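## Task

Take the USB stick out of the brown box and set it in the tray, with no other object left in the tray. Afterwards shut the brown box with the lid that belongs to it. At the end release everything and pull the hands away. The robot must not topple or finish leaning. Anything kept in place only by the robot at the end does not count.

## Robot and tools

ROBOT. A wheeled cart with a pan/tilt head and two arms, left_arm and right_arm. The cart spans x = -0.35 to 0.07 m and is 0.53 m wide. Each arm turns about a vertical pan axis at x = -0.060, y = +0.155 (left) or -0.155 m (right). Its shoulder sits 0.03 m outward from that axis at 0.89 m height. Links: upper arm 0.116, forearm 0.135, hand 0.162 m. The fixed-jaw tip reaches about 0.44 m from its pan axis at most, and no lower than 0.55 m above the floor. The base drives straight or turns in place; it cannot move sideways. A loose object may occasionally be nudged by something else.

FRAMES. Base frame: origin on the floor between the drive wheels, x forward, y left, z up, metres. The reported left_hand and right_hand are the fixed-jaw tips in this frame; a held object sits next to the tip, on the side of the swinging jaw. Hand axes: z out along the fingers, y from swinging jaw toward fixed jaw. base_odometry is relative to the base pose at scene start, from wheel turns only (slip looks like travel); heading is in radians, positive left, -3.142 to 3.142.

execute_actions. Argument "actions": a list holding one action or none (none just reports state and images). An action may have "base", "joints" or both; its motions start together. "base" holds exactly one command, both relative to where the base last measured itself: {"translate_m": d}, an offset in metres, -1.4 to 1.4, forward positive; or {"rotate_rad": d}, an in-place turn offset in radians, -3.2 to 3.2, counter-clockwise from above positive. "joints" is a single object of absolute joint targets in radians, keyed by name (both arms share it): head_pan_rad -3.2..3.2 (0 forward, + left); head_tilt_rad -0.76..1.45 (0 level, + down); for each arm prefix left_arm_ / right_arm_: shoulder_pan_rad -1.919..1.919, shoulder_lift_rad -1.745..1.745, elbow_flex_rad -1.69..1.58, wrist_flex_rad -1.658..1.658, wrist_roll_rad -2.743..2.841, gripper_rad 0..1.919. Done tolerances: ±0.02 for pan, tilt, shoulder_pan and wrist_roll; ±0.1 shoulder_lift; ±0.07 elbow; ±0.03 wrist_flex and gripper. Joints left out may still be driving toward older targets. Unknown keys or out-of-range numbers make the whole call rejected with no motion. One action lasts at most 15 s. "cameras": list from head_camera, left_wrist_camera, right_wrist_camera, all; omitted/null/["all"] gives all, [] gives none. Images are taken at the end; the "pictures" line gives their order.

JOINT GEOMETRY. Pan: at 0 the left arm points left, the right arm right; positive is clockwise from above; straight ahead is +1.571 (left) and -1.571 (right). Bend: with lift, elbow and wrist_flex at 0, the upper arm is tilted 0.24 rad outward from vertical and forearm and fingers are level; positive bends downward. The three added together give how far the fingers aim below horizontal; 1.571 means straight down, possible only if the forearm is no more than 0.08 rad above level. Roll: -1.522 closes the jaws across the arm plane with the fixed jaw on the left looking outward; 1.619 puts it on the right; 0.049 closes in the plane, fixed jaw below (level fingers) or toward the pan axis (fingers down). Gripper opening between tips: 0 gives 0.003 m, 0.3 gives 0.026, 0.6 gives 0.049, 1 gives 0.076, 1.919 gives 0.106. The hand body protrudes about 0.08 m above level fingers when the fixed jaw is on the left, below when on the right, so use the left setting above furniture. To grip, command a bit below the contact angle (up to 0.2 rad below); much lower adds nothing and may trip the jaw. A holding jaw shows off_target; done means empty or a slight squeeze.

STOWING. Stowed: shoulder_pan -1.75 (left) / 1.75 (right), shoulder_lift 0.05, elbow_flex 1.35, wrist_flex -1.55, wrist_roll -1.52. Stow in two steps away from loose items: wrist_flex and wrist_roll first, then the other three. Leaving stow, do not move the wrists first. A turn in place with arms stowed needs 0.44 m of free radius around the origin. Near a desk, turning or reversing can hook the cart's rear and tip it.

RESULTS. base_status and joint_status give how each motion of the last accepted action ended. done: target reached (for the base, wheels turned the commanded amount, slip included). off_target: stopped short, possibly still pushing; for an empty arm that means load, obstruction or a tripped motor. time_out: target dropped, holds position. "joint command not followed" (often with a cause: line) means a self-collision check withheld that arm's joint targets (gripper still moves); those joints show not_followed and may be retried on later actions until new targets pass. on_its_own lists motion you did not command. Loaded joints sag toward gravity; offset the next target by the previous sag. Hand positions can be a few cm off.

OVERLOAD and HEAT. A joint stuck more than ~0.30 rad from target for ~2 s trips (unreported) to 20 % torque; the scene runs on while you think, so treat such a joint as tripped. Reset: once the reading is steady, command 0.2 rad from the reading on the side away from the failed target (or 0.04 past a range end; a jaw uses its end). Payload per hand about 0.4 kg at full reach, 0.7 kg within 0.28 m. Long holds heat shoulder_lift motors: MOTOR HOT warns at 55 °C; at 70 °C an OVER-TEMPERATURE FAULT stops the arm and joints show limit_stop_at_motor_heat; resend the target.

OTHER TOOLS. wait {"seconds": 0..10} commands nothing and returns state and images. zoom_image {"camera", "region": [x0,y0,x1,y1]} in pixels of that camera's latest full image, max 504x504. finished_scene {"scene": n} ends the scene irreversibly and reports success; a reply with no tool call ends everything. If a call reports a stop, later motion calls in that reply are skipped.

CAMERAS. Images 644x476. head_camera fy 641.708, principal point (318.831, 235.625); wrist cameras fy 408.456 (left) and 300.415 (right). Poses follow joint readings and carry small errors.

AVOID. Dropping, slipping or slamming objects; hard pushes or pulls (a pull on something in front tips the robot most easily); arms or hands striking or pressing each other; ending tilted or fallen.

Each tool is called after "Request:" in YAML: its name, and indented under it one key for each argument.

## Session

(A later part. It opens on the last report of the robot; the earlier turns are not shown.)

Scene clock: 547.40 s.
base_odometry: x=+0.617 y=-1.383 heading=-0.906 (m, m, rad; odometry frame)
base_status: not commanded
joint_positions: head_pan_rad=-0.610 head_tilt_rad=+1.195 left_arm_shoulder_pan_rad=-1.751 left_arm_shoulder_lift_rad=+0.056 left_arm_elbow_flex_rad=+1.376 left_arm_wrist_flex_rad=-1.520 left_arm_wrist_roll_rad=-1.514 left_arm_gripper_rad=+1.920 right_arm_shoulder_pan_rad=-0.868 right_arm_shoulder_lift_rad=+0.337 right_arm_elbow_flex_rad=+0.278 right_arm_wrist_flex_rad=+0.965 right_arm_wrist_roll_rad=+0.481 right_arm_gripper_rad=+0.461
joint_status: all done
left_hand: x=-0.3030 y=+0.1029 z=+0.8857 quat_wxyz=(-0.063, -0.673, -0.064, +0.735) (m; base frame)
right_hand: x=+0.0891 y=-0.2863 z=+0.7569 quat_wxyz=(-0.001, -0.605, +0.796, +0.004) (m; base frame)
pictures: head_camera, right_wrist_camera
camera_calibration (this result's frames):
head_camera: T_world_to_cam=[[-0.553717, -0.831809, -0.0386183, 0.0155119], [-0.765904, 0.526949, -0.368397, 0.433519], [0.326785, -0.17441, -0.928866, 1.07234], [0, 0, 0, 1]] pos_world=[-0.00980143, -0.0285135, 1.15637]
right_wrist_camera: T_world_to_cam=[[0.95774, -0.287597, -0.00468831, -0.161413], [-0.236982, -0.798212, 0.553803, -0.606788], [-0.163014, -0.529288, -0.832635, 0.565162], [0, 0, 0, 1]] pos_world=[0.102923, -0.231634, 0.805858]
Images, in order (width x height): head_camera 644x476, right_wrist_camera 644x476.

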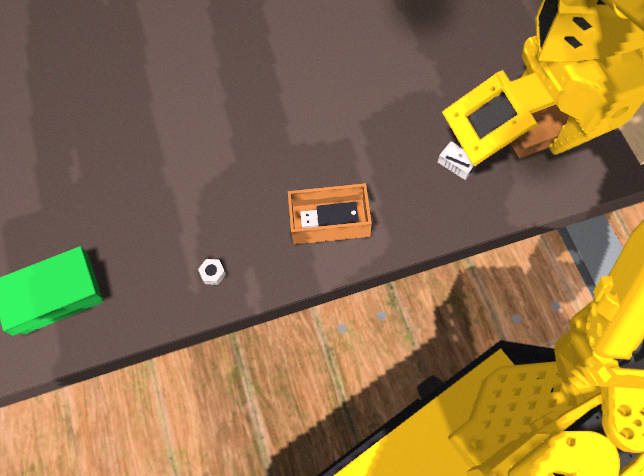

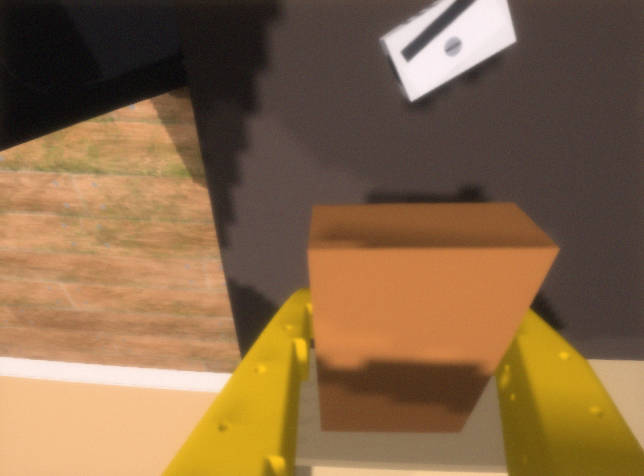

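Request:
execute_actions:
  actions:
    - {"joints": {"right_arm_shoulder_lift_rad": 0.517, "right_arm_elbow_flex_rad": 0.289, "right_arm_wrist_flex_rad": 0.746}}
  cameras: ["head_camera", "right_wrist_camera"]

Scene clock: 668.30 s.
base_odometry: x=+0.617 y=-1.383 heading=-0.906 (m, m, rad; odometry frame)
base_status: not commanded
joint_positions: head_pan_rad=-0.610 head_tilt_rad=+1.195 left_arm_shoulder_pan_rad=-1.751 left_arm_shoulder_lift_rad=+0.056 left_arm_elbow_flex_rad=+1.376 left_arm_wrist_flex_rad=-1.520 left_arm_wrist_roll_rad=-1.514 left_arm_gripper_rad=+1.920 right_arm_shoulder_pan_rad=-0.868 right_arm_shoulder_lift_rad=+0.523 right_arm_elbow_flex_rad=+0.290 right_arm_wrist_flex_rad=+0.752 right_arm_wrist_roll_rad=+0.481 right_arm_gripper_rad=+0.461
joint_status: all done
left_hand: x=-0.3030 y=+0.1029 z=+0.8857 quat_wxyz=(-0.063, -0.673, -0.064, +0.735) (m; base frame)
right_hand: x=+0.0911 y=-0.2880 z=+0.7226 quat_wxyz=(+0.001, -0.605, +0.796, -0.003) (m; base frame)
pictures: head_camera, right_wrist_camera
camera_calibration (this result's frames):
head_camera: T_world_to_cam=[[-0.553745, -0.83179, -0.0386186, 0.0155109], [-0.76589, 0.526978, -0.368384, 0.433505], [0.326769, -0.174413, -0.928871, 1.07234], [0, 0, 0, 1]] pos_world=[-0.00980233, -0.0285148, 1.15637]
right_wrist_camera: T_world_to_cam=[[0.957713, -0.287574, 0.00937041, -0.174093], [-0.243491, -0.792692, 0.558884, -0.590129], [-0.153292, -0.537532, -0.829193, 0.530263], [0, 0, 0, 1]] pos_world=[0.104325, -0.232822, 0.771135]
Images, in order (width x height): head_camera 644x476, right_wrist_camera 644x476.

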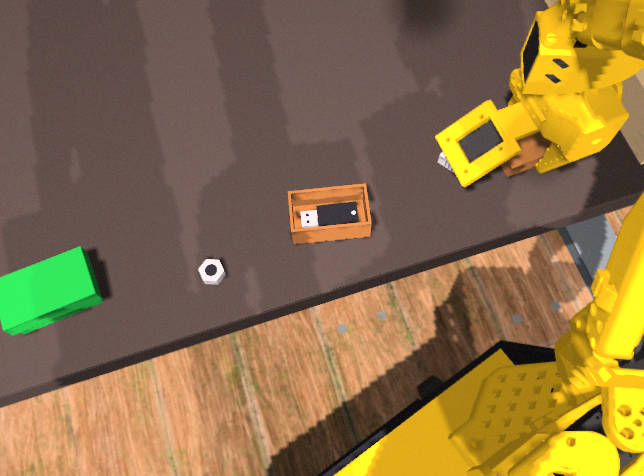

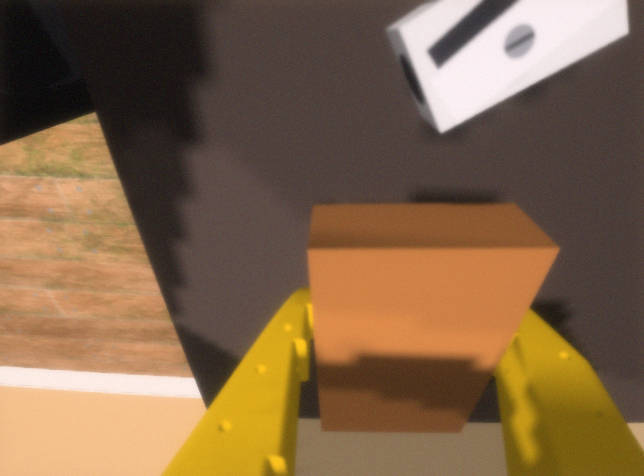

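Request:
execute_actions:
  actions:
    - {"joints": {"right_arm_shoulder_lift_rad": 0.542, "right_arm_wrist_flex_rad": 0.727}}
  cameras: ["right_wrist_camera"]

Scene clock: 672.97 s.
base_odometry: x=+0.617 y=-1.383 heading=-0.906 (m, m, rad; odometry frame)
base_status: not commanded
joint_positions: head_pan_rad=-0.610 head_tilt_rad=+1.195 left_arm_shoulder_pan_rad=-1.751 left_arm_shoulder_lift_rad=+0.056 left_arm_elbow_flex_rad=+1.376 left_arm_wrist_flex_rad=-1.520 left_arm_wrist_roll_rad=-1.514 left_arm_gripper_rad=+1.920 right_arm_shoulder_pan_rad=-0.866 right_arm_shoulder_lift_rad=+0.530 right_arm_elbow_flex_rad=+0.290 right_arm_wrist_flex_rad=+0.736 right_arm_wrist_roll_rad=+0.481 right_arm_gripper_rad=+0.461
joint_status: all done
left_hand: x=-0.3030 y=+0.1029 z=+0.8857 quat_wxyz=(-0.063, -0.673, -0.064, +0.735) (m; base frame)
right_hand: x=+0.0918 y=-0.2889 z=+0.7212 quat_wxyz=(+0.001, -0.604, +0.797, -0.007) (m; base frame)
pictures: right_wrist_camera
camera_calibration (this result's frames):
right_wrist_camera: T_world_to_cam=[[0.957195, -0.288979, 0.0163992, -0.180425], [-0.247979, -0.789534, 0.561375, -0.590428], [-0.149278, -0.541412, -0.827399, 0.525899], [0, 0, 0, 1]] pos_world=[0.104793, -0.233574, 0.769538]
Images, in order (width x height): right_wrist_camera 644x476.

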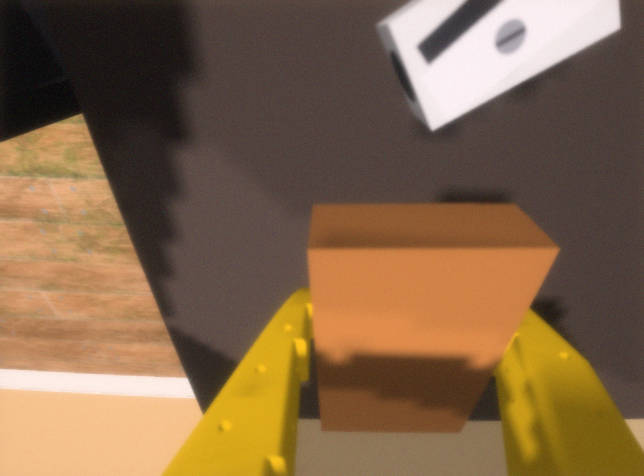

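Request:
execute_actions:
  actions:
    - {"joints": {"right_arm_shoulder_lift_rad": 0.52, "right_arm_gripper_rad": 0.72}}
  cameras: ["right_wrist_camera"]

Scene clock: 681.23 s.
base_odometry: x=+0.617 y=-1.383 heading=-0.906 (m, m, rad; odometry frame)
base_status: not commanded
joint_positions: head_pan_rad=-0.610 head_tilt_rad=+1.195 left_arm_shoulder_pan_rad=-1.751 left_arm_shoulder_lift_rad=+0.056 left_arm_elbow_flex_rad=+1.376 left_arm_wrist_flex_rad=-1.520 left_arm_wrist_roll_rad=-1.514 left_arm_gripper_rad=+1.920 right_arm_shoulder_pan_rad=-0.866 right_arm_shoulder_lift_rad=+0.529 right_arm_elbow_flex_rad=+0.290 right_arm_wrist_flex_rad=+0.735 right_arm_wrist_roll_rad=+0.481 right_arm_gripper_rad=+0.709
joint_status: all done
left_hand: x=-0.3030 y=+0.1029 z=+0.8857 quat_wxyz=(-0.063, -0.673, -0.064, +0.735) (m; base frame)
right_hand: x=+0.0922 y=-0.2893 z=+0.7214 quat_wxyz=(+0.002, -0.604, +0.797, -0.008) (m; base frame)
pictures: right_wrist_camera
camera_calibration (this result's frames):
right_wrist_camera: T_world_to_cam=[[0.957153, -0.288943, 0.0192104, -0.182912], [-0.249292, -0.788418, 0.562362, -0.591005], [-0.147345, -0.543056, -0.826668, 0.524809], [0, 0, 0, 1]] pos_world=[0.10507, -0.233809, 0.769716]
Images, in order (width x height): right_wrist_camera 644x476.

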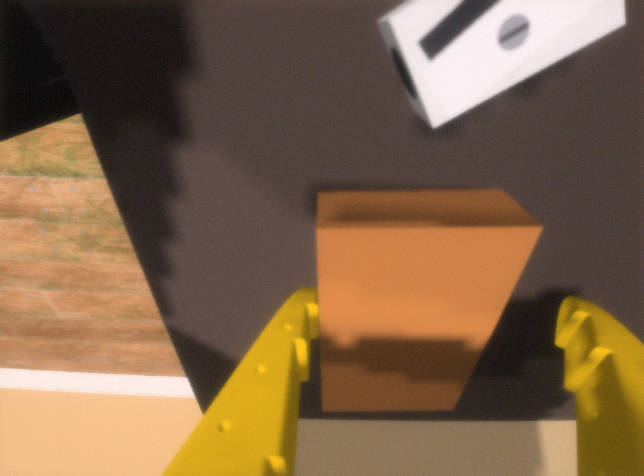

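Request:
execute_actions:
  actions:
    - {"joints": {"right_arm_shoulder_lift_rad": 0.252, "right_arm_elbow_flex_rad": 0.242, "right_arm_wrist_flex_rad": 1.013}}
  cameras: []

Request:
execute_actions:
  actions:
    - {"joints": {"right_arm_shoulder_pan_rad": -1.714, "right_arm_wrist_roll_rad": -0.654, "right_arm_gripper_rad": 0.75}}
  cameras: ["head_camera", "right_wrist_camera"]

Scene clock: 709.87 s.
base_odometry: x=+0.617 y=-1.383 heading=-0.906 (m, m, rad; odometry frame)
base_status: not commanded
joint_positions: head_pan_rad=-0.610 head_tilt_rad=+1.195 left_arm_shoulder_pan_rad=-1.751 left_arm_shoulder_lift_rad=+0.056 left_arm_elbow_flex_rad=+1.376 left_arm_wrist_flex_rad=-1.520 left_arm_wrist_roll_rad=-1.514 left_arm_gripper_rad=+1.920 right_arm_shoulder_pan_rad=-0.866 right_arm_shoulder_lift_rad=+0.294 right_arm_elbow_flex_rad=+0.266 right_arm_wrist_flex_rad=+1.008 right_arm_wrist_roll_rad=+0.481 right_arm_gripper_rad=+0.711
joint_status: all done
left_hand: x=-0.3030 y=+0.1029 z=+0.8857 quat_wxyz=(-0.063, -0.673, -0.064, +0.735) (m; base frame)
right_hand: x=+0.0902 y=-0.2876 z=+0.7658 quat_wxyz=(+0.000, -0.604, +0.797, -0.002) (m; base frame)
pictures: none
No camera images: the call's "cameras" was empty. Leave "cameras" out to get every camera's image.

Scene clock: 711.50 s.
base_odometry: x=+0.617 y=-1.383 heading=-0.906 (m, m, rad; odometry frame)
base_status: not commanded
joint_positions: head_pan_rad=-0.610 head_tilt_rad=+1.195 left_arm_shoulder_pan_rad=-1.751 left_arm_shoulder_lift_rad=+0.056 left_arm_elbow_flex_rad=+1.376 left_arm_wrist_flex_rad=-1.520 left_arm_wrist_roll_rad=-1.514 left_arm_gripper_rad=+1.920 right_arm_shoulder_pan_rad=-1.707 right_arm_shoulder_lift_rad=+0.294 right_arm_elbow_flex_rad=+0.266 right_arm_wrist_flex_rad=+1.008 right_arm_wrist_roll_rad=-0.644 right_arm_gripper_rad=+0.740
joint_status: all done
left_hand: x=-0.3030 y=+0.1029 z=+0.8857 quat_wxyz=(-0.063, -0.673, -0.064, +0.735) (m; base frame)
right_hand: x=+0.1387 y=-0.1231 z=+0.7658 quat_wxyz=(+0.001, -0.486, +0.874, -0.001) (m; base frame)
pictures: head_camera, right_wrist_camera
camera_calibration (this result's frames):
head_camera: T_world_to_cam=[[-0.553747, -0.831789, -0.0386187, 0.0155109], [-0.76589, 0.526979, -0.368383, 0.433504], [0.326768, -0.174413, -0.928872, 1.07234], [0, 0, 0, 1]] pos_world=[-0.00980237, -0.0285149, 1.15636]
right_wrist_camera: T_world_to_cam=[[0.838059, -0.545546, 0.00606018, -0.185271], [-0.456582, -0.695227, 0.555151, -0.427631], [-0.298647, -0.468016, -0.831728, 0.692687], [0, 0, 0, 1]] pos_world=[0.166888, -0.0741857, 0.814649]
Images, in order (width x height): head_camera 644x476, right_wrist_camera 644x476.

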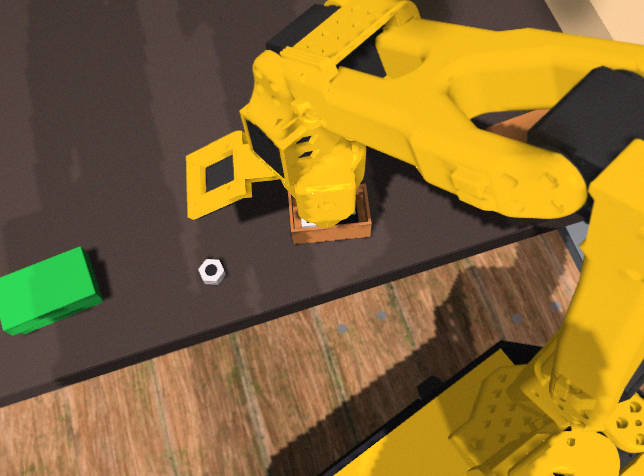

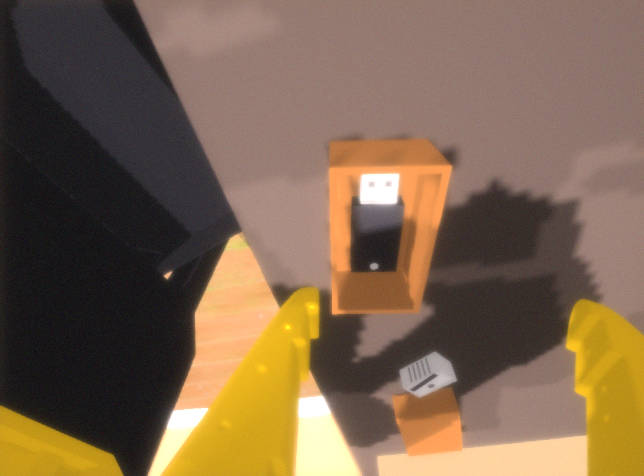

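Request:
zoom_image:
  camera: "right_wrist_camera"
  region: [280, 125, 480, 345]

Region (280, 125, 480, 345) of right_wrist_camera's 644x476 image, scaled by 2.291; it fills the left 458 columns of this view, and the rest is white.

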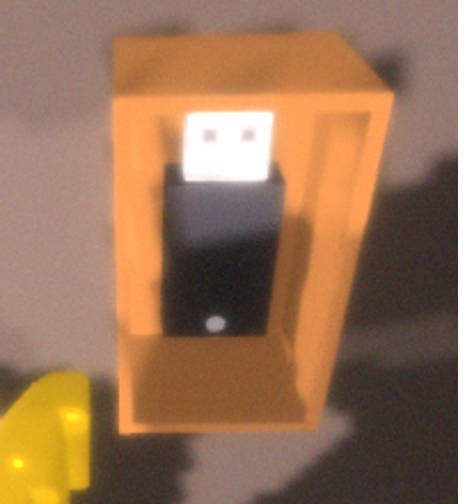

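Request:
execute_actions:
  actions:
    - {"joints": {"right_arm_shoulder_lift_rad": 0.472, "right_arm_elbow_flex_rad": 0.298, "right_arm_wrist_flex_rad": 0.782}}
  cameras: ["right_wrist_camera"]

Scene clock: 734.87 s.
base_odometry: x=+0.617 y=-1.383 heading=-0.906 (m, m, rad; odometry frame)
base_status: not commanded
joint_positions: head_pan_rad=-0.610 head_tilt_rad=+1.195 left_arm_shoulder_pan_rad=-1.751 left_arm_shoulder_lift_rad=+0.056 left_arm_elbow_flex_rad=+1.376 left_arm_wrist_flex_rad=-1.520 left_arm_wrist_roll_rad=-1.514 left_arm_gripper_rad=+1.920 right_arm_shoulder_pan_rad=-1.707 right_arm_shoulder_lift_rad=+0.483 right_arm_elbow_flex_rad=+0.300 right_arm_wrist_flex_rad=+0.788 right_arm_wrist_roll_rad=-0.644 right_arm_gripper_rad=+0.741
joint_status: all done
left_hand: x=-0.3030 y=+0.1029 z=+0.8857 quat_wxyz=(-0.063, -0.673, -0.064, +0.735) (m; base frame)
right_hand: x=+0.1381 y=-0.1232 z=+0.7288 quat_wxyz=(+0.000, -0.486, +0.874, +0.000) (m; base frame)
pictures: right_wrist_camera
camera_calibration (this result's frames):
right_wrist_camera: T_world_to_cam=[[0.838074, -0.545544, 0.00373929, -0.182917], [-0.454892, -0.694996, 0.556825, -0.408798], [-0.301174, -0.468361, -0.830621, 0.661152], [0, 0, 0, 1]] pos_world=[0.16646, -0.0742443, 0.77748]
Images, in order (width x height): right_wrist_camera 644x476.

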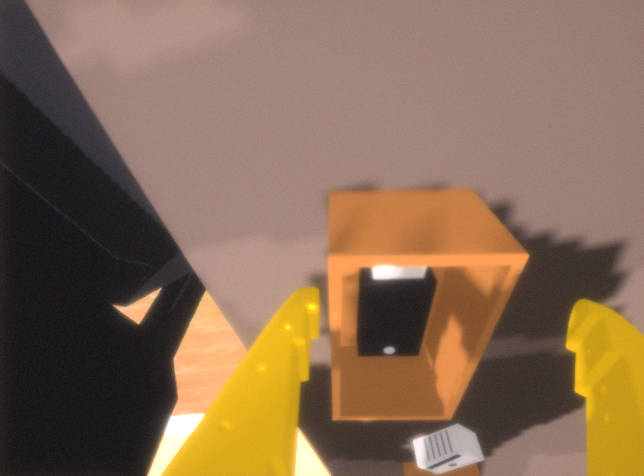

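Request:
execute_actions:
  actions:
    - {"joints": {"right_arm_gripper_rad": 0.27}}
  cameras: []

Request:
execute_actions:
  actions:
    - {"joints": {"right_arm_shoulder_lift_rad": 0.425, "right_arm_wrist_flex_rad": 0.805, "right_arm_wrist_roll_rad": -1.572}}
  cameras: ["head_camera", "right_wrist_camera"]

Scene clock: 810.80 s.
base_odometry: x=+0.617 y=-1.383 heading=-0.906 (m, m, rad; odometry frame)
base_status: not commanded
joint_positions: head_pan_rad=-0.610 head_tilt_rad=+1.195 left_arm_shoulder_pan_rad=-1.751 left_arm_shoulder_lift_rad=+0.056 left_arm_elbow_flex_rad=+1.376 left_arm_wrist_flex_rad=-1.520 left_arm_wrist_roll_rad=-1.514 left_arm_gripper_rad=+1.920 right_arm_shoulder_pan_rad=-1.707 right_arm_shoulder_lift_rad=+0.483 right_arm_elbow_flex_rad=+0.300 right_arm_wrist_flex_rad=+0.788 right_arm_wrist_roll_rad=-0.644 right_arm_gripper_rad=+0.384
joint_status: right_arm_gripper_rad off_target (ended at +0.384, target +0.270)
left_hand: x=-0.3030 y=+0.1029 z=+0.8857 quat_wxyz=(-0.063, -0.673, -0.064, +0.735) (m; base frame)
right_hand: x=+0.1381 y=-0.1232 z=+0.7288 quat_wxyz=(+0.000, -0.486, +0.874, +0.000) (m; base frame)
pictures: none
No camera images: the call's "cameras" was empty. Leave "cameras" out to get every camera's image.

Scene clock: 812.27 s.
base_odometry: x=+0.617 y=-1.383 heading=-0.906 (m, m, rad; odometry frame)
base_status: not commanded
joint_positions: head_pan_rad=-0.610 head_tilt_rad=+1.195 left_arm_shoulder_pan_rad=-1.751 left_arm_shoulder_lift_rad=+0.056 left_arm_elbow_flex_rad=+1.376 left_arm_wrist_flex_rad=-1.520 left_arm_wrist_roll_rad=-1.514 left_arm_gripper_rad=+1.920 right_arm_shoulder_pan_rad=-1.707 right_arm_shoulder_lift_rad=+0.469 right_arm_elbow_flex_rad=+0.300 right_arm_wrist_flex_rad=+0.799 right_arm_wrist_roll_rad=-1.563 right_arm_gripper_rad=+0.384
joint_status: all done
left_hand: x=-0.3030 y=+0.1029 z=+0.8857 quat_wxyz=(-0.063, -0.673, -0.064, +0.735) (m; base frame)
right_hand: x=+0.1445 y=-0.1193 z=+0.7312 quat_wxyz=(+0.002, -0.048, +0.999, +0.000) (m; base frame)
pictures: head_camera, right_wrist_camera
camera_calibration (this result's frames):
head_camera: T_world_to_cam=[[-0.553747, -0.831789, -0.0386187, 0.0155109], [-0.76589, 0.52698, -0.368382, 0.433503], [0.326767, -0.174413, -0.928872, 1.07234], [0, 0, 0, 1]] pos_world=[-0.00980237, -0.0285149, 1.15636]
right_wrist_camera: T_world_to_cam=[[0.0748177, -0.997191, 0.00351316, -0.129551], [-0.830151, -0.0603322, 0.554265, -0.272735], [-0.552497, -0.0443853, -0.832333, 0.75507], [0, 0, 0, 1]] pos_world=[0.200455, -0.112128, 0.780092]
Images, in order (width x height): head_camera 644x476, right_wrist_camera 644x476.

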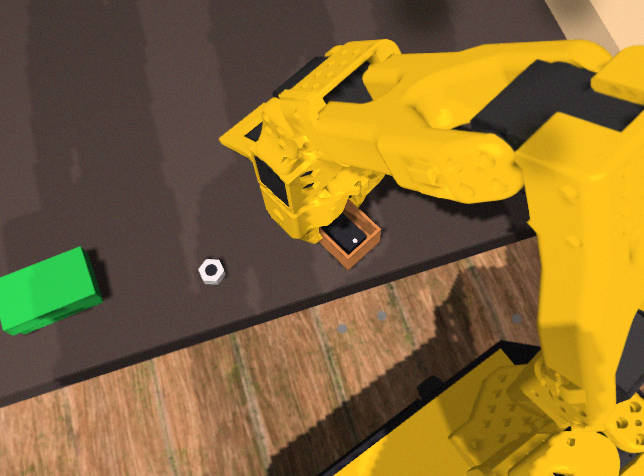

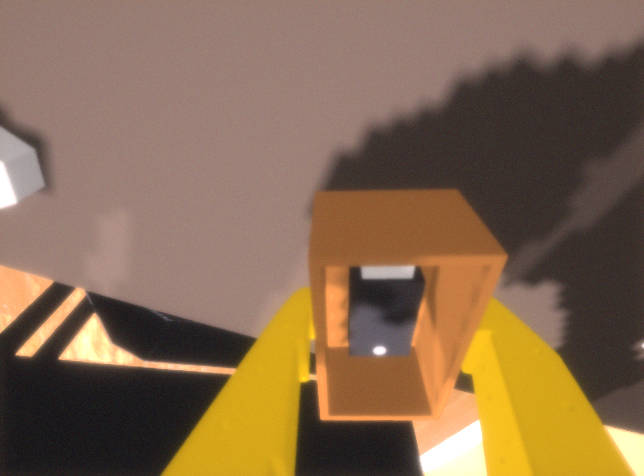

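Request:
execute_actions:
  actions:
    - {"joints": {"right_arm_shoulder_lift_rad": 0.472, "right_arm_wrist_flex_rad": 0.785, "right_arm_gripper_rad": 0.7}}
  cameras: ["right_wrist_camera"]

Scene clock: 819.27 s.
base_odometry: x=+0.617 y=-1.383 heading=-0.906 (m, m, rad; odometry frame)
base_status: not commanded
joint_positions: head_pan_rad=-0.610 head_tilt_rad=+1.195 left_arm_shoulder_pan_rad=-1.751 left_arm_shoulder_lift_rad=+0.056 left_arm_elbow_flex_rad=+1.376 left_arm_wrist_flex_rad=-1.520 left_arm_wrist_roll_rad=-1.514 left_arm_gripper_rad=+1.920 right_arm_shoulder_pan_rad=-1.707 right_arm_shoulder_lift_rad=+0.483 right_arm_elbow_flex_rad=+0.300 right_arm_wrist_flex_rad=+0.791 right_arm_wrist_roll_rad=-1.563 right_arm_gripper_rad=+0.689
joint_status: all done
left_hand: x=-0.3030 y=+0.1029 z=+0.8857 quat_wxyz=(-0.063, -0.673, -0.064, +0.735) (m; base frame)
right_hand: x=+0.1435 y=-0.1194 z=+0.7288 quat_wxyz=(-0.002, -0.048, +0.999, +0.000) (m; base frame)
pictures: right_wrist_camera
camera_calibration (this result's frames):
right_wrist_camera: T_world_to_cam=[[0.0748402, -0.997188, 0.00388663, -0.129881], [-0.826765, -0.0598696, 0.559352, -0.27638], [-0.557546, -0.0450753, -0.828921, 0.750626], [0, 0, 0, 1]] pos_world=[0.199728, -0.112227, 0.777308]
Images, in order (width x height): right_wrist_camera 644x476.

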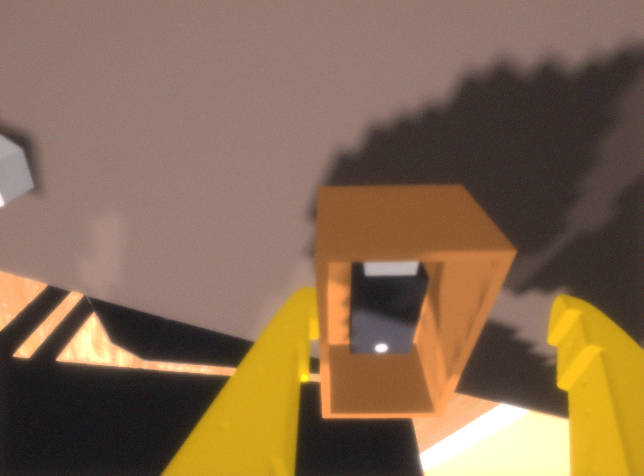

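Request:
execute_actions:
  actions:
    - {"base": {"translate_m": -0.09}, "joints": {"head_pan_rad": -0.45, "head_tilt_rad": 1.05, "right_arm_shoulder_pan_rad": -1.735, "right_arm_shoulder_lift_rad": 0.38, "right_arm_wrist_flex_rad": -1.085}}
  cameras: ["head_camera"]

Scene clock: 848.23 s.
base_odometry: x=+0.561 y=-1.313 heading=-0.907 (m, m, rad; odometry frame)
base_status: done
joint_positions: head_pan_rad=-0.460 head_tilt_rad=+1.065 left_arm_shoulder_pan_rad=-1.751 left_arm_shoulder_lift_rad=+0.056 left_arm_elbow_flex_rad=+1.376 left_arm_wrist_flex_rad=-1.520 left_arm_wrist_roll_rad=-1.514 left_arm_gripper_rad=+1.920 right_arm_shoulder_pan_rad=-1.730 right_arm_shoulder_lift_rad=+0.426 right_arm_elbow_flex_rad=+0.301 right_arm_wrist_flex_rad=-1.072 right_arm_wrist_roll_rad=-1.563 right_arm_gripper_rad=+0.691
joint_status: all done
left_hand: x=-0.3030 y=+0.1029 z=+0.8857 quat_wxyz=(-0.063, -0.673, -0.064, +0.735) (m; base frame)
right_hand: x=+0.2920 y=-0.0908 z=+0.9535 quat_wxyz=(+0.814, -0.034, +0.574, +0.081) (m; base frame)
pictures: head_camera
camera_calibration (this result's frames):
head_camera: T_world_to_cam=[[-0.418847, -0.907369, -0.0353496, 0.0180884], [-0.786158, 0.381827, -0.485966, 0.56789], [0.454448, -0.175755, -0.873262, 1.01434], [0, 0, 0, 1]] pos_world=[-0.00693666, -0.022148, 1.1624]
Images, in order (width x height): head_camera 644x476.

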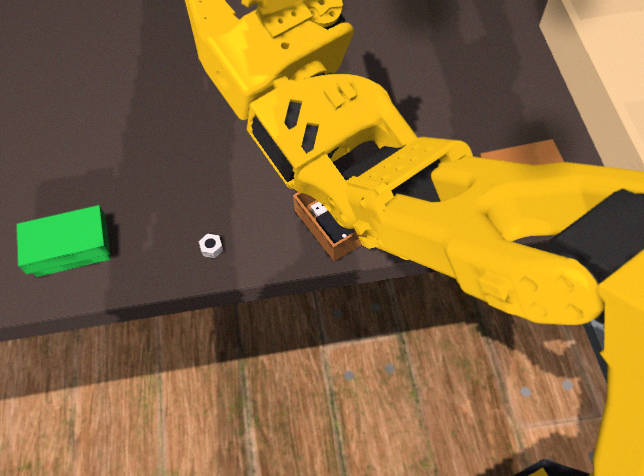

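Request:
execute_actions:
  actions:
    - {"joints": {"right_arm_shoulder_pan_rad": -1.672, "right_arm_shoulder_lift_rad": 0.762, "right_arm_elbow_flex_rad": 0.70, "right_arm_wrist_flex_rad": -1.09, "right_arm_wrist_roll_rad": -1.512}}
  cameras: ["head_camera", "right_wrist_camera"]

Scene clock: 852.70 s.
base_odometry: x=+0.561 y=-1.313 heading=-0.907 (m, m, rad; odometry frame)
base_status: not commanded
joint_positions: head_pan_rad=-0.460 head_tilt_rad=+1.065 left_arm_shoulder_pan_rad=-1.751 left_arm_shoulder_lift_rad=+0.056 left_arm_elbow_flex_rad=+1.376 left_arm_wrist_flex_rad=-1.520 left_arm_wrist_roll_rad=-1.514 left_arm_gripper_rad=+1.920 right_arm_shoulder_pan_rad=-1.679 right_arm_shoulder_lift_rad=+0.774 right_arm_elbow_flex_rad=+0.700 right_arm_wrist_flex_rad=-1.079 right_arm_wrist_roll_rad=-1.523 right_arm_gripper_rad=+0.691
joint_status: all done
left_hand: x=-0.3030 y=+0.1029 z=+0.8857 quat_wxyz=(-0.063, -0.673, -0.064, +0.735) (m; base frame)
right_hand: x=+0.2328 y=-0.1154 z=+0.7590 quat_wxyz=(+0.553, -0.045, +0.831, +0.030) (m; base frame)
pictures: head_camera, right_wrist_camera
camera_calibration (this result's frames):
head_camera: T_world_to_cam=[[-0.418847, -0.907369, -0.0353496, 0.0180885], [-0.786158, 0.381827, -0.485966, 0.56789], [0.454448, -0.175755, -0.873262, 1.01434], [0, 0, 0, 1]] pos_world=[-0.00693666, -0.022148, 1.1624]
right_wrist_camera: T_world_to_cam=[[0.0965046, -0.99517, -0.0179671, -0.120946], [-0.831139, -0.0706399, -0.55156, 0.623772], [0.547627, 0.0681613, -0.833941, 0.585332], [0, 0, 0, 1]] pos_world=[0.209569, -0.116196, 0.830008]
Images, in order (width x height): head_camera 644x476, right_wrist_camera 644x476.

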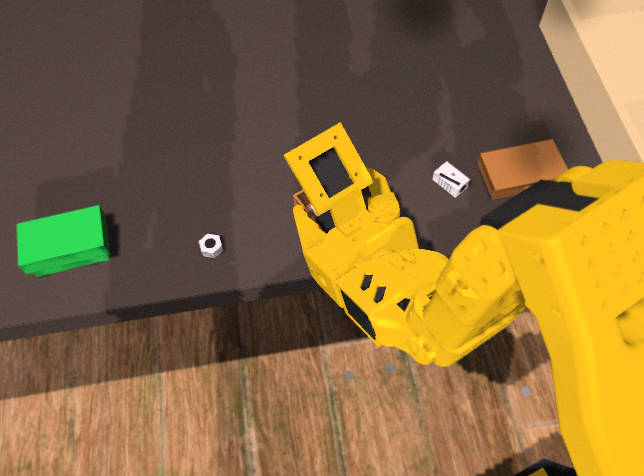

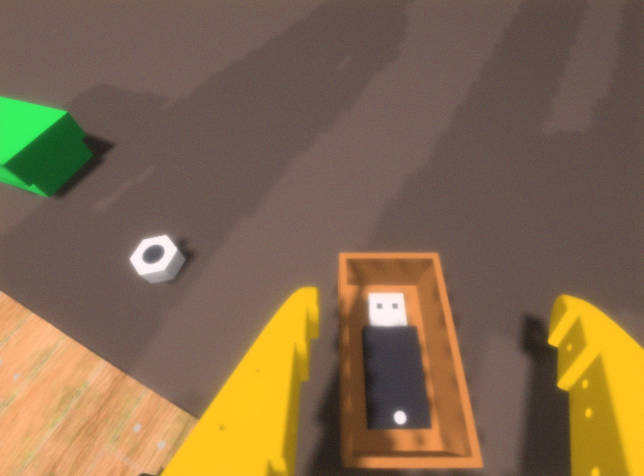

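Request:
zoom_image:
  camera: "right_wrist_camera"
  region: [280, 236, 520, 476]

Region (280, 236, 520, 476) of right_wrist_camera's 644x476 image, scaled by 2.100.

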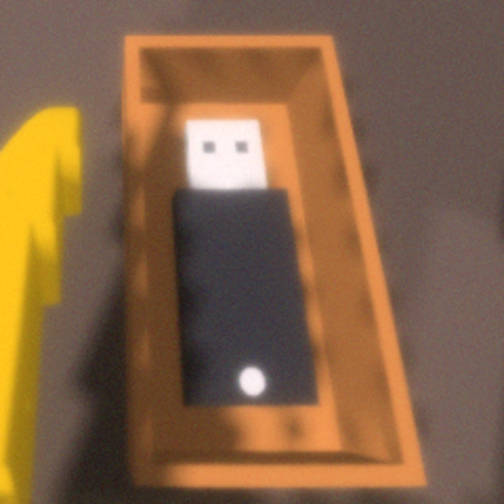

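Request:
execute_actions:
  actions:
    - {"joints": {"right_arm_shoulder_pan_rad": -1.662, "right_arm_shoulder_lift_rad": 0.978, "right_arm_elbow_flex_rad": 0.545, "right_arm_wrist_flex_rad": -1.188}}
  cameras: ["head_camera", "right_wrist_camera"]

Scene clock: 883.27 s.
base_odometry: x=+0.561 y=-1.313 heading=-0.907 (m, m, rad; odometry frame)
base_status: not commanded
joint_positions: head_pan_rad=-0.460 head_tilt_rad=+1.065 left_arm_shoulder_pan_rad=-1.751 left_arm_shoulder_lift_rad=+0.056 left_arm_elbow_flex_rad=+1.376 left_arm_wrist_flex_rad=-1.520 left_arm_wrist_roll_rad=-1.514 left_arm_gripper_rad=+1.920 right_arm_shoulder_pan_rad=-1.668 right_arm_shoulder_lift_rad=+0.989 right_arm_elbow_flex_rad=+0.562 right_arm_wrist_flex_rad=-1.175 right_arm_wrist_roll_rad=-1.523 right_arm_gripper_rad=+0.691
joint_status: all done
left_hand: x=-0.3030 y=+0.1029 z=+0.8857 quat_wxyz=(-0.063, -0.673, -0.064, +0.735) (m; base frame)
right_hand: x=+0.2348 y=-0.1184 z=+0.7386 quat_wxyz=(+0.562, -0.040, +0.826, +0.028) (m; base frame)
pictures: head_camera, right_wrist_camera
camera_calibration (this result's frames):
head_camera: T_world_to_cam=[[-0.418847, -0.907369, -0.0353496, 0.0180884], [-0.786158, 0.381828, -0.485966, 0.56789], [0.454448, -0.175755, -0.873262, 1.01434], [0, 0, 0, 1]] pos_world=[-0.00693666, -0.022148, 1.1624]
right_wrist_camera: T_world_to_cam=[[0.0861721, -0.996114, -0.0181932, -0.122002], [-0.820738, -0.0606251, -0.568079, 0.624889], [0.564769, 0.0638844, -0.822773, 0.554578], [0, 0, 0, 1]] pos_world=[0.210175, -0.119073, 0.809058]
Images, in order (width x height): head_camera 644x476, right_wrist_camera 644x476.

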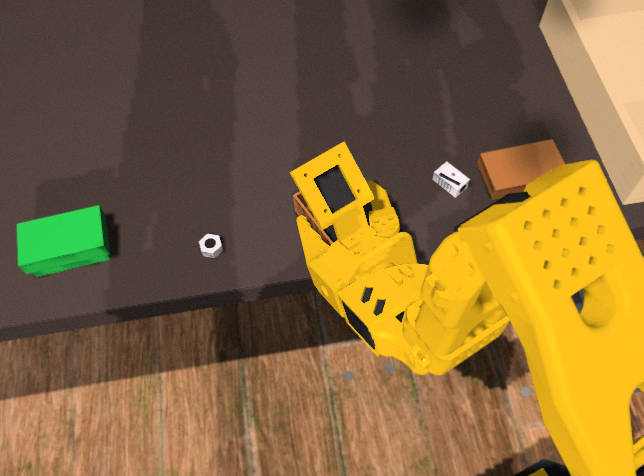

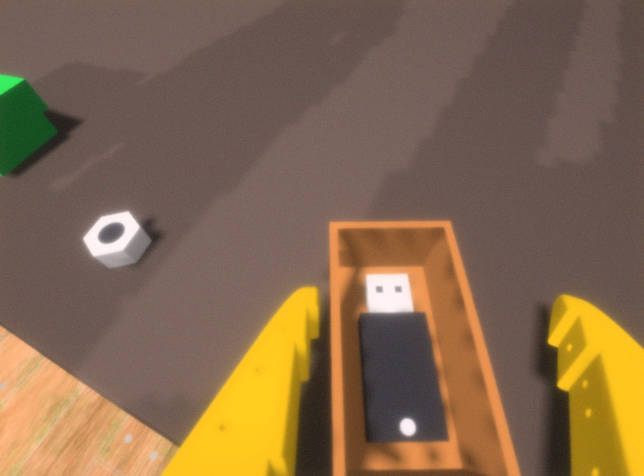

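Request:
execute_actions:
  actions:
    - {"joints": {"right_arm_shoulder_lift_rad": 0.997, "right_arm_gripper_rad": 0.25}}
  cameras: ["head_camera", "right_wrist_camera"]

Scene clock: 893.63 s.
base_odometry: x=+0.561 y=-1.313 heading=-0.907 (m, m, rad; odometry frame)
base_status: not commanded
joint_positions: head_pan_rad=-0.460 head_tilt_rad=+1.065 left_arm_shoulder_pan_rad=-1.751 left_arm_shoulder_lift_rad=+0.056 left_arm_elbow_flex_rad=+1.376 left_arm_wrist_flex_rad=-1.520 left_arm_wrist_roll_rad=-1.514 left_arm_gripper_rad=+1.920 right_arm_shoulder_pan_rad=-1.668 right_arm_shoulder_lift_rad=+1.009 right_arm_elbow_flex_rad=+0.560 right_arm_wrist_flex_rad=-1.175 right_arm_wrist_roll_rad=-1.523 right_arm_gripper_rad=+0.379
joint_status: right_arm_gripper_rad off_target (ended at +0.379, target +0.250); the others done
left_hand: x=-0.3030 y=+0.1029 z=+0.8857 quat_wxyz=(-0.063, -0.673, -0.064, +0.735) (m; base frame)
right_hand: x=+0.2320 y=-0.1187 z=+0.7335 quat_wxyz=(+0.554, -0.040, +0.831, +0.027) (m; base frame)
pictures: head_camera, right_wrist_camera
camera_calibration (this result's frames):
head_camera: T_world_to_cam=[[-0.418847, -0.907369, -0.0353496, 0.0180885], [-0.786158, 0.381828, -0.485966, 0.56789], [0.454448, -0.175755, -0.873262, 1.01434], [0, 0, 0, 1]] pos_world=[-0.00693666, -0.022148, 1.1624]
right_wrist_camera: T_world_to_cam=[[0.0858407, -0.996147, -0.0179847, -0.122205], [-0.831006, -0.061629, -0.552839, 0.610759], [0.5496, 0.0624015, -0.833094, 0.562957], [0, 0, 0, 1]] pos_world=[0.208634, -0.119223, 0.804449]
Images, in order (width x height): head_camera 644x476, right_wrist_camera 644x476.

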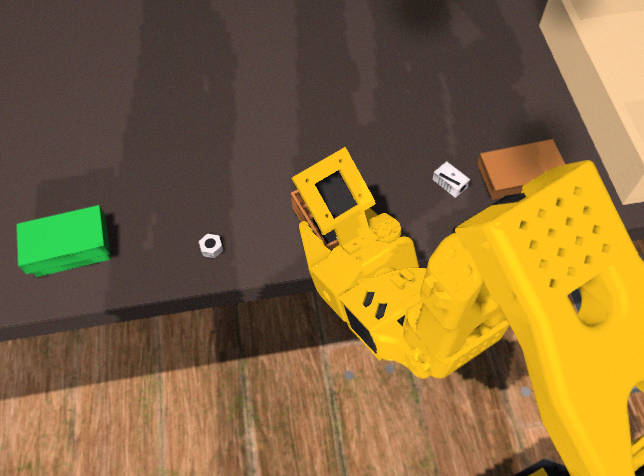

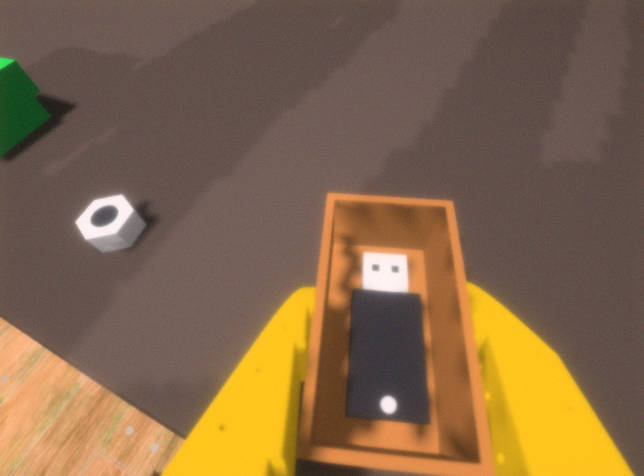

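Request:
execute_actions:
  actions: []

Scene clock: 917.97 s.
base_odometry: x=+0.561 y=-1.313 heading=-0.907 (m, m, rad; odometry frame)
base_status: not commanded
joint_positions: head_pan_rad=-0.460 head_tilt_rad=+1.065 left_arm_shoulder_pan_rad=-1.751 left_arm_shoulder_lift_rad=+0.056 left_arm_elbow_flex_rad=+1.376 left_arm_wrist_flex_rad=-1.520 left_arm_wrist_roll_rad=-1.514 left_arm_gripper_rad=+1.920 right_arm_shoulder_pan_rad=-1.668 right_arm_shoulder_lift_rad=+1.009 right_arm_elbow_flex_rad=+0.560 right_arm_wrist_flex_rad=-1.175 right_arm_wrist_roll_rad=-1.523 right_arm_gripper_rad=+0.379
joint_status: right_arm_gripper_rad off_target (ended at +0.379, target +0.250); the others done
left_hand: x=-0.3030 y=+0.1029 z=+0.8857 quat_wxyz=(-0.063, -0.673, -0.064, +0.735) (m; base frame)
right_hand: x=+0.2320 y=-0.1187 z=+0.7335 quat_wxyz=(+0.554, -0.040, +0.831, +0.027) (m; base frame)
pictures: head_camera, left_wrist_camera, right_wrist_camera
camera_calibration (this result's frames):
head_camera: T_world_to_cam=[[-0.418847, -0.907369, -0.0353496, 0.0180884], [-0.786158, 0.381828, -0.485966, 0.56789], [0.454448, -0.175755, -0.873262, 1.01434], [0, 0, 0, 1]] pos_world=[-0.00693666, -0.022148, 1.1624]
right_wrist_camera: T_world_to_cam=[[0.0858407, -0.996147, -0.0179847, -0.122205], [-0.831006, -0.061629, -0.552839, 0.610759], [0.5496, 0.0624015, -0.833094, 0.562957], [0, 0, 0, 1]] pos_world=[0.208634, -0.119223, 0.804449]
Images, in order (width x height): head_camera 644x476, left_wrist_camera 644x476, right_wrist_camera 644x476.

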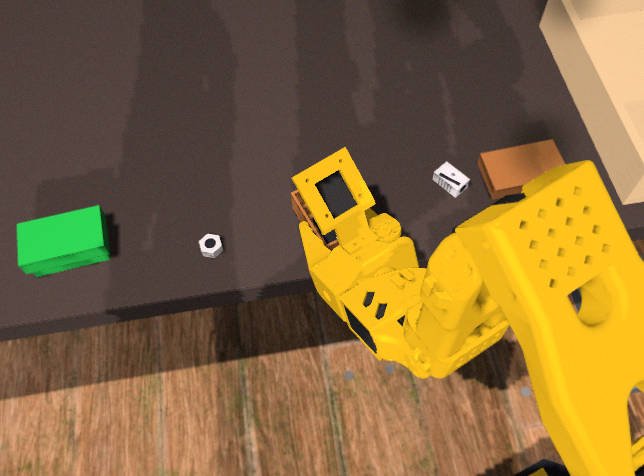

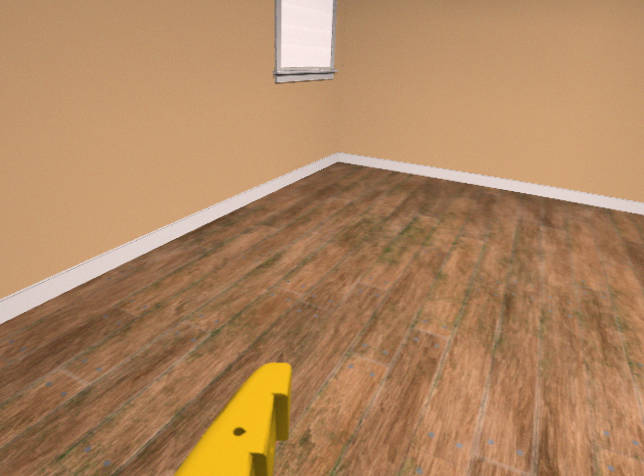

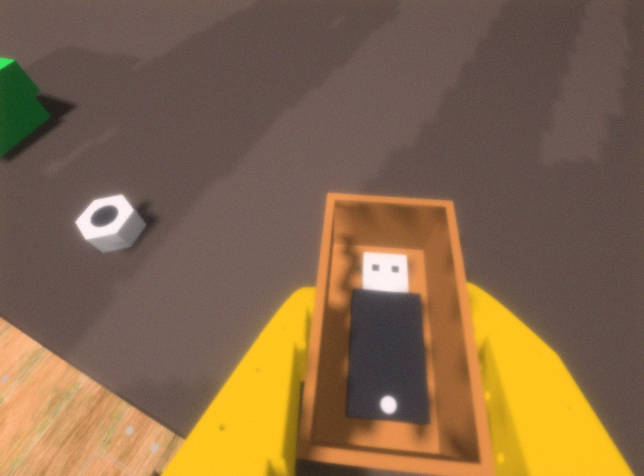

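Request:
execute_actions:
  actions:
    - {"joints": {"right_arm_shoulder_lift_rad": 0.76}}
  cameras: ["head_camera", "right_wrist_camera"]

Scene clock: 1038.83 s.
base_odometry: x=+0.561 y=-1.313 heading=-0.907 (m, m, rad; odometry frame)
base_status: not commanded
joint_positions: head_pan_rad=-0.460 head_tilt_rad=+1.065 left_arm_shoulder_pan_rad=-1.751 left_arm_shoulder_lift_rad=+0.056 left_arm_elbow_flex_rad=+1.376 left_arm_wrist_flex_rad=-1.520 left_arm_wrist_roll_rad=-1.514 left_arm_gripper_rad=+1.920 right_arm_shoulder_pan_rad=-1.668 right_arm_shoulder_lift_rad=+0.806 right_arm_elbow_flex_rad=+0.560 right_arm_wrist_flex_rad=-1.175 right_arm_wrist_roll_rad=-1.523 right_arm_gripper_rad=+0.379
joint_status: all done
left_hand: x=-0.3030 y=+0.1029 z=+0.8857 quat_wxyz=(-0.063, -0.673, -0.064, +0.735) (m; base frame)
right_hand: x=+0.2587 y=-0.1161 z=+0.7898 quat_wxyz=(+0.635, -0.037, +0.771, +0.031) (m; base frame)
pictures: head_camera, right_wrist_camera
camera_calibration (this result's frames):
head_camera: T_world_to_cam=[[-0.418847, -0.907369, -0.0353496, 0.0180885], [-0.786158, 0.381828, -0.485966, 0.56789], [0.454448, -0.175755, -0.873262, 1.01434], [0, 0, 0, 1]] pos_world=[-0.00693666, -0.022148, 1.1624]
right_wrist_camera: T_world_to_cam=[[0.089674, -0.995772, -0.0199282, -0.120297], [-0.703416, -0.0491553, -0.709076, 0.756127], [0.705099, 0.0776036, -0.70485, 0.455243], [0, 0, 0, 1]] pos_world=[0.221668, -0.117949, 0.854633]
Images, in order (width x height): head_camera 644x476, right_wrist_camera 644x476.

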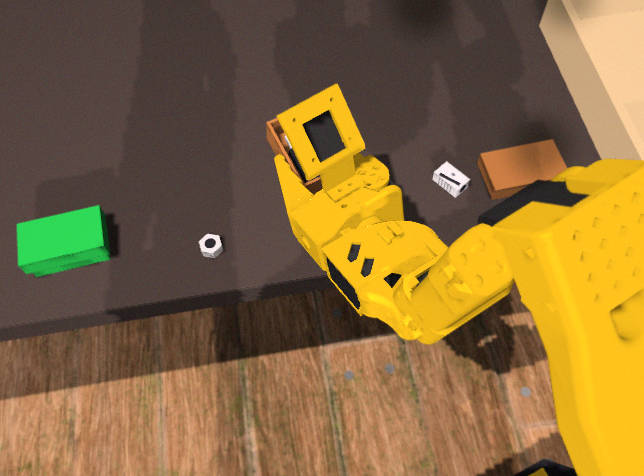

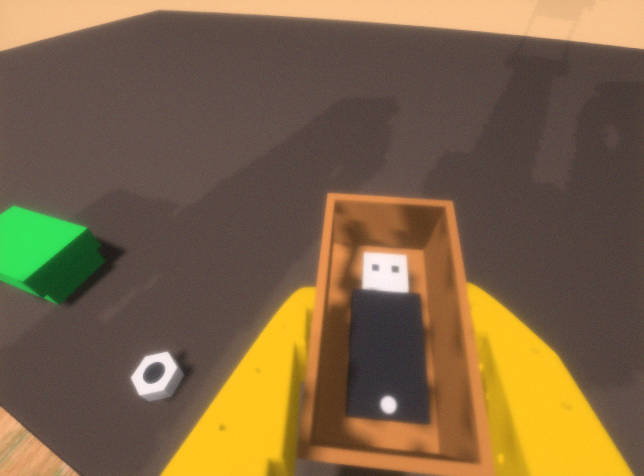

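Request:
execute_actions:
  actions:
    - {"base": {"translate_m": 0.09}, "joints": {"right_arm_elbow_flex_rad": -0.02, "right_arm_wrist_flex_rad": -0.9, "head_pan_rad": -1.28, "head_tilt_rad": 0.72}}
  cameras: ["head_camera", "right_wrist_camera"]

Scene clock: 1060.47 s.
base_odometry: x=+0.617 y=-1.383 heading=-0.906 (m, m, rad; odometry frame)
base_status: done
joint_positions: head_pan_rad=-1.270 head_tilt_rad=+0.734 left_arm_shoulder_pan_rad=-1.751 left_arm_shoulder_lift_rad=+0.056 left_arm_elbow_flex_rad=+1.376 left_arm_wrist_flex_rad=-1.520 left_arm_wrist_roll_rad=-1.514 left_arm_gripper_rad=+1.920 right_arm_shoulder_pan_rad=-1.668 right_arm_shoulder_lift_rad=+0.806 right_arm_elbow_flex_rad=+0.013 right_arm_wrist_flex_rad=-0.901 right_arm_wrist_roll_rad=-1.523 right_arm_gripper_rad=+0.379
joint_status: all done
left_hand: x=-0.3030 y=+0.1029 z=+0.8857 quat_wxyz=(-0.063, -0.673, -0.064, +0.735) (m; base frame)
right_hand: x=+0.3244 y=-0.1097 z=+0.8695 quat_wxyz=(+0.734, -0.033, +0.677, +0.036) (m; base frame)
pictures: head_camera, right_wrist_camera
camera_calibration (this result's frames):
head_camera: T_world_to_cam=[[-0.943047, -0.331754, -0.0245144, -0.0190203], [-0.204706, 0.636826, -0.743336, 0.891451], [0.262216, -0.695983, -0.668469, 0.769587], [0, 0, 0, 1]] pos_world=[-0.03725, -0.0383899, 1.17663]
right_wrist_camera: T_world_to_cam=[[0.0953042, -0.995221, -0.0212501, -0.118822], [-0.487119, -0.0280094, -0.872886, 0.933705], [0.86812, 0.0935411, -0.487461, 0.224455], [0, 0, 0, 1]] pos_world=[0.271296, -0.113097, 0.921906]
Images, in order (width x height): head_camera 644x476, right_wrist_camera 644x476.

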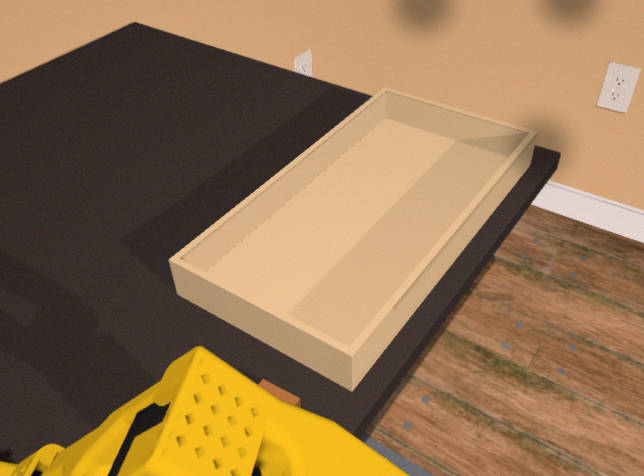

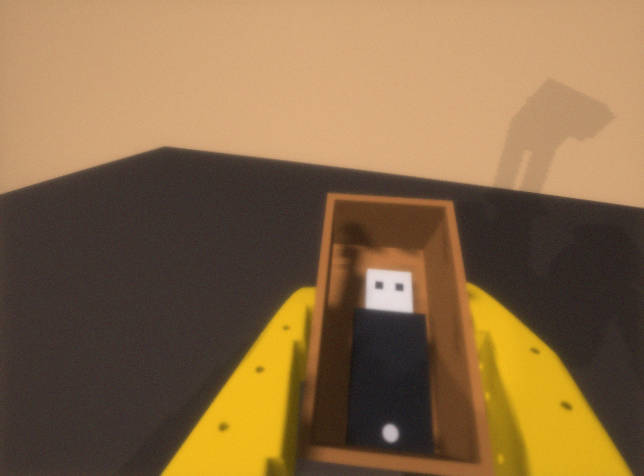

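Request:
execute_actions:
  actions:
    - {"joints": {"right_arm_elbow_flex_rad": -0.615, "right_arm_wrist_flex_rad": 0.28, "right_arm_shoulder_pan_rad": -0.463}}
  cameras: ["head_camera", "right_wrist_camera"]

Scene clock: 1080.13 s.
base_odometry: x=+0.617 y=-1.383 heading=-0.906 (m, m, rad; odometry frame)
base_status: not commanded
joint_positions: head_pan_rad=-1.270 head_tilt_rad=+0.734 left_arm_shoulder_pan_rad=-1.751 left_arm_shoulder_lift_rad=+0.056 left_arm_elbow_flex_rad=+1.376 left_arm_wrist_flex_rad=-1.520 left_arm_wrist_roll_rad=-1.514 left_arm_gripper_rad=+1.920 right_arm_shoulder_pan_rad=-0.469 right_arm_shoulder_lift_rad=+0.806 right_arm_elbow_flex_rad=-0.576 right_arm_wrist_flex_rad=+0.279 right_arm_wrist_roll_rad=-1.523 right_arm_gripper_rad=+0.379
joint_status: all done
left_hand: x=-0.3030 y=+0.1029 z=+0.8857 quat_wxyz=(-0.063, -0.673, -0.064, +0.735) (m; base frame)
right_hand: x=+0.1292 y=-0.5116 z=+0.8475 quat_wxyz=(+0.431, +0.452, +0.735, -0.265) (m; base frame)
pictures: head_camera, right_wrist_camera
camera_calibration (this result's frames):
head_camera: T_world_to_cam=[[-0.943049, -0.331749, -0.0245144, -0.0190204], [-0.204703, 0.636827, -0.743336, 0.891451], [0.262213, -0.695984, -0.668469, 0.769587], [0, 0, 0, 1]] pos_world=[-0.0372502, -0.0383899, 1.17663]
right_wrist_camera: T_world_to_cam=[[-0.898052, -0.439577, -0.0165467, -0.0920784], [-0.385062, 0.803752, -0.453553, 0.865144], [0.212671, -0.400943, -0.891076, 0.594543], [0, 0, 0, 1]] pos_world=[0.124001, -0.497458, 0.920648]
Images, in order (width x height): head_camera 644x476, right_wrist_camera 644x476.

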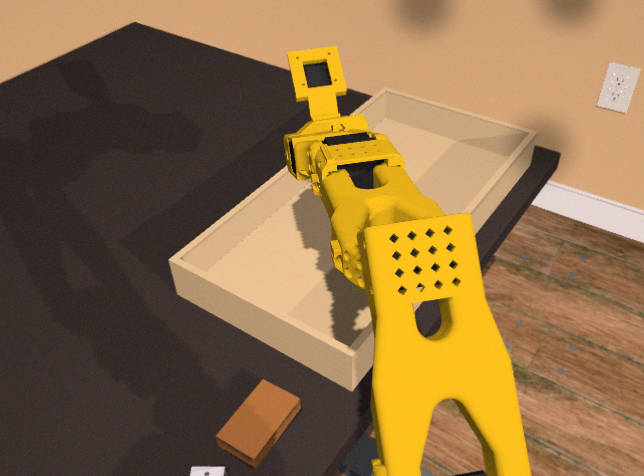

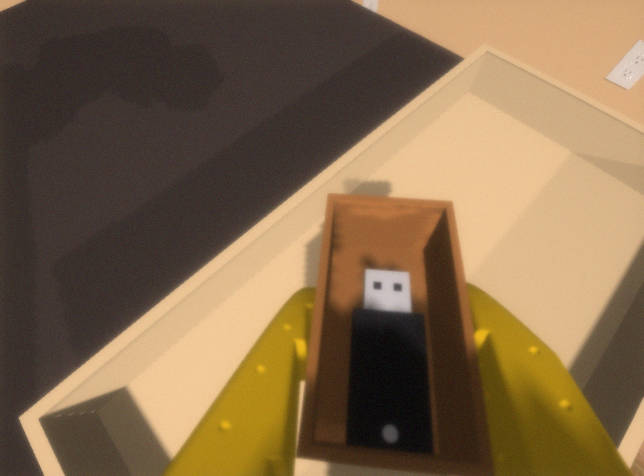

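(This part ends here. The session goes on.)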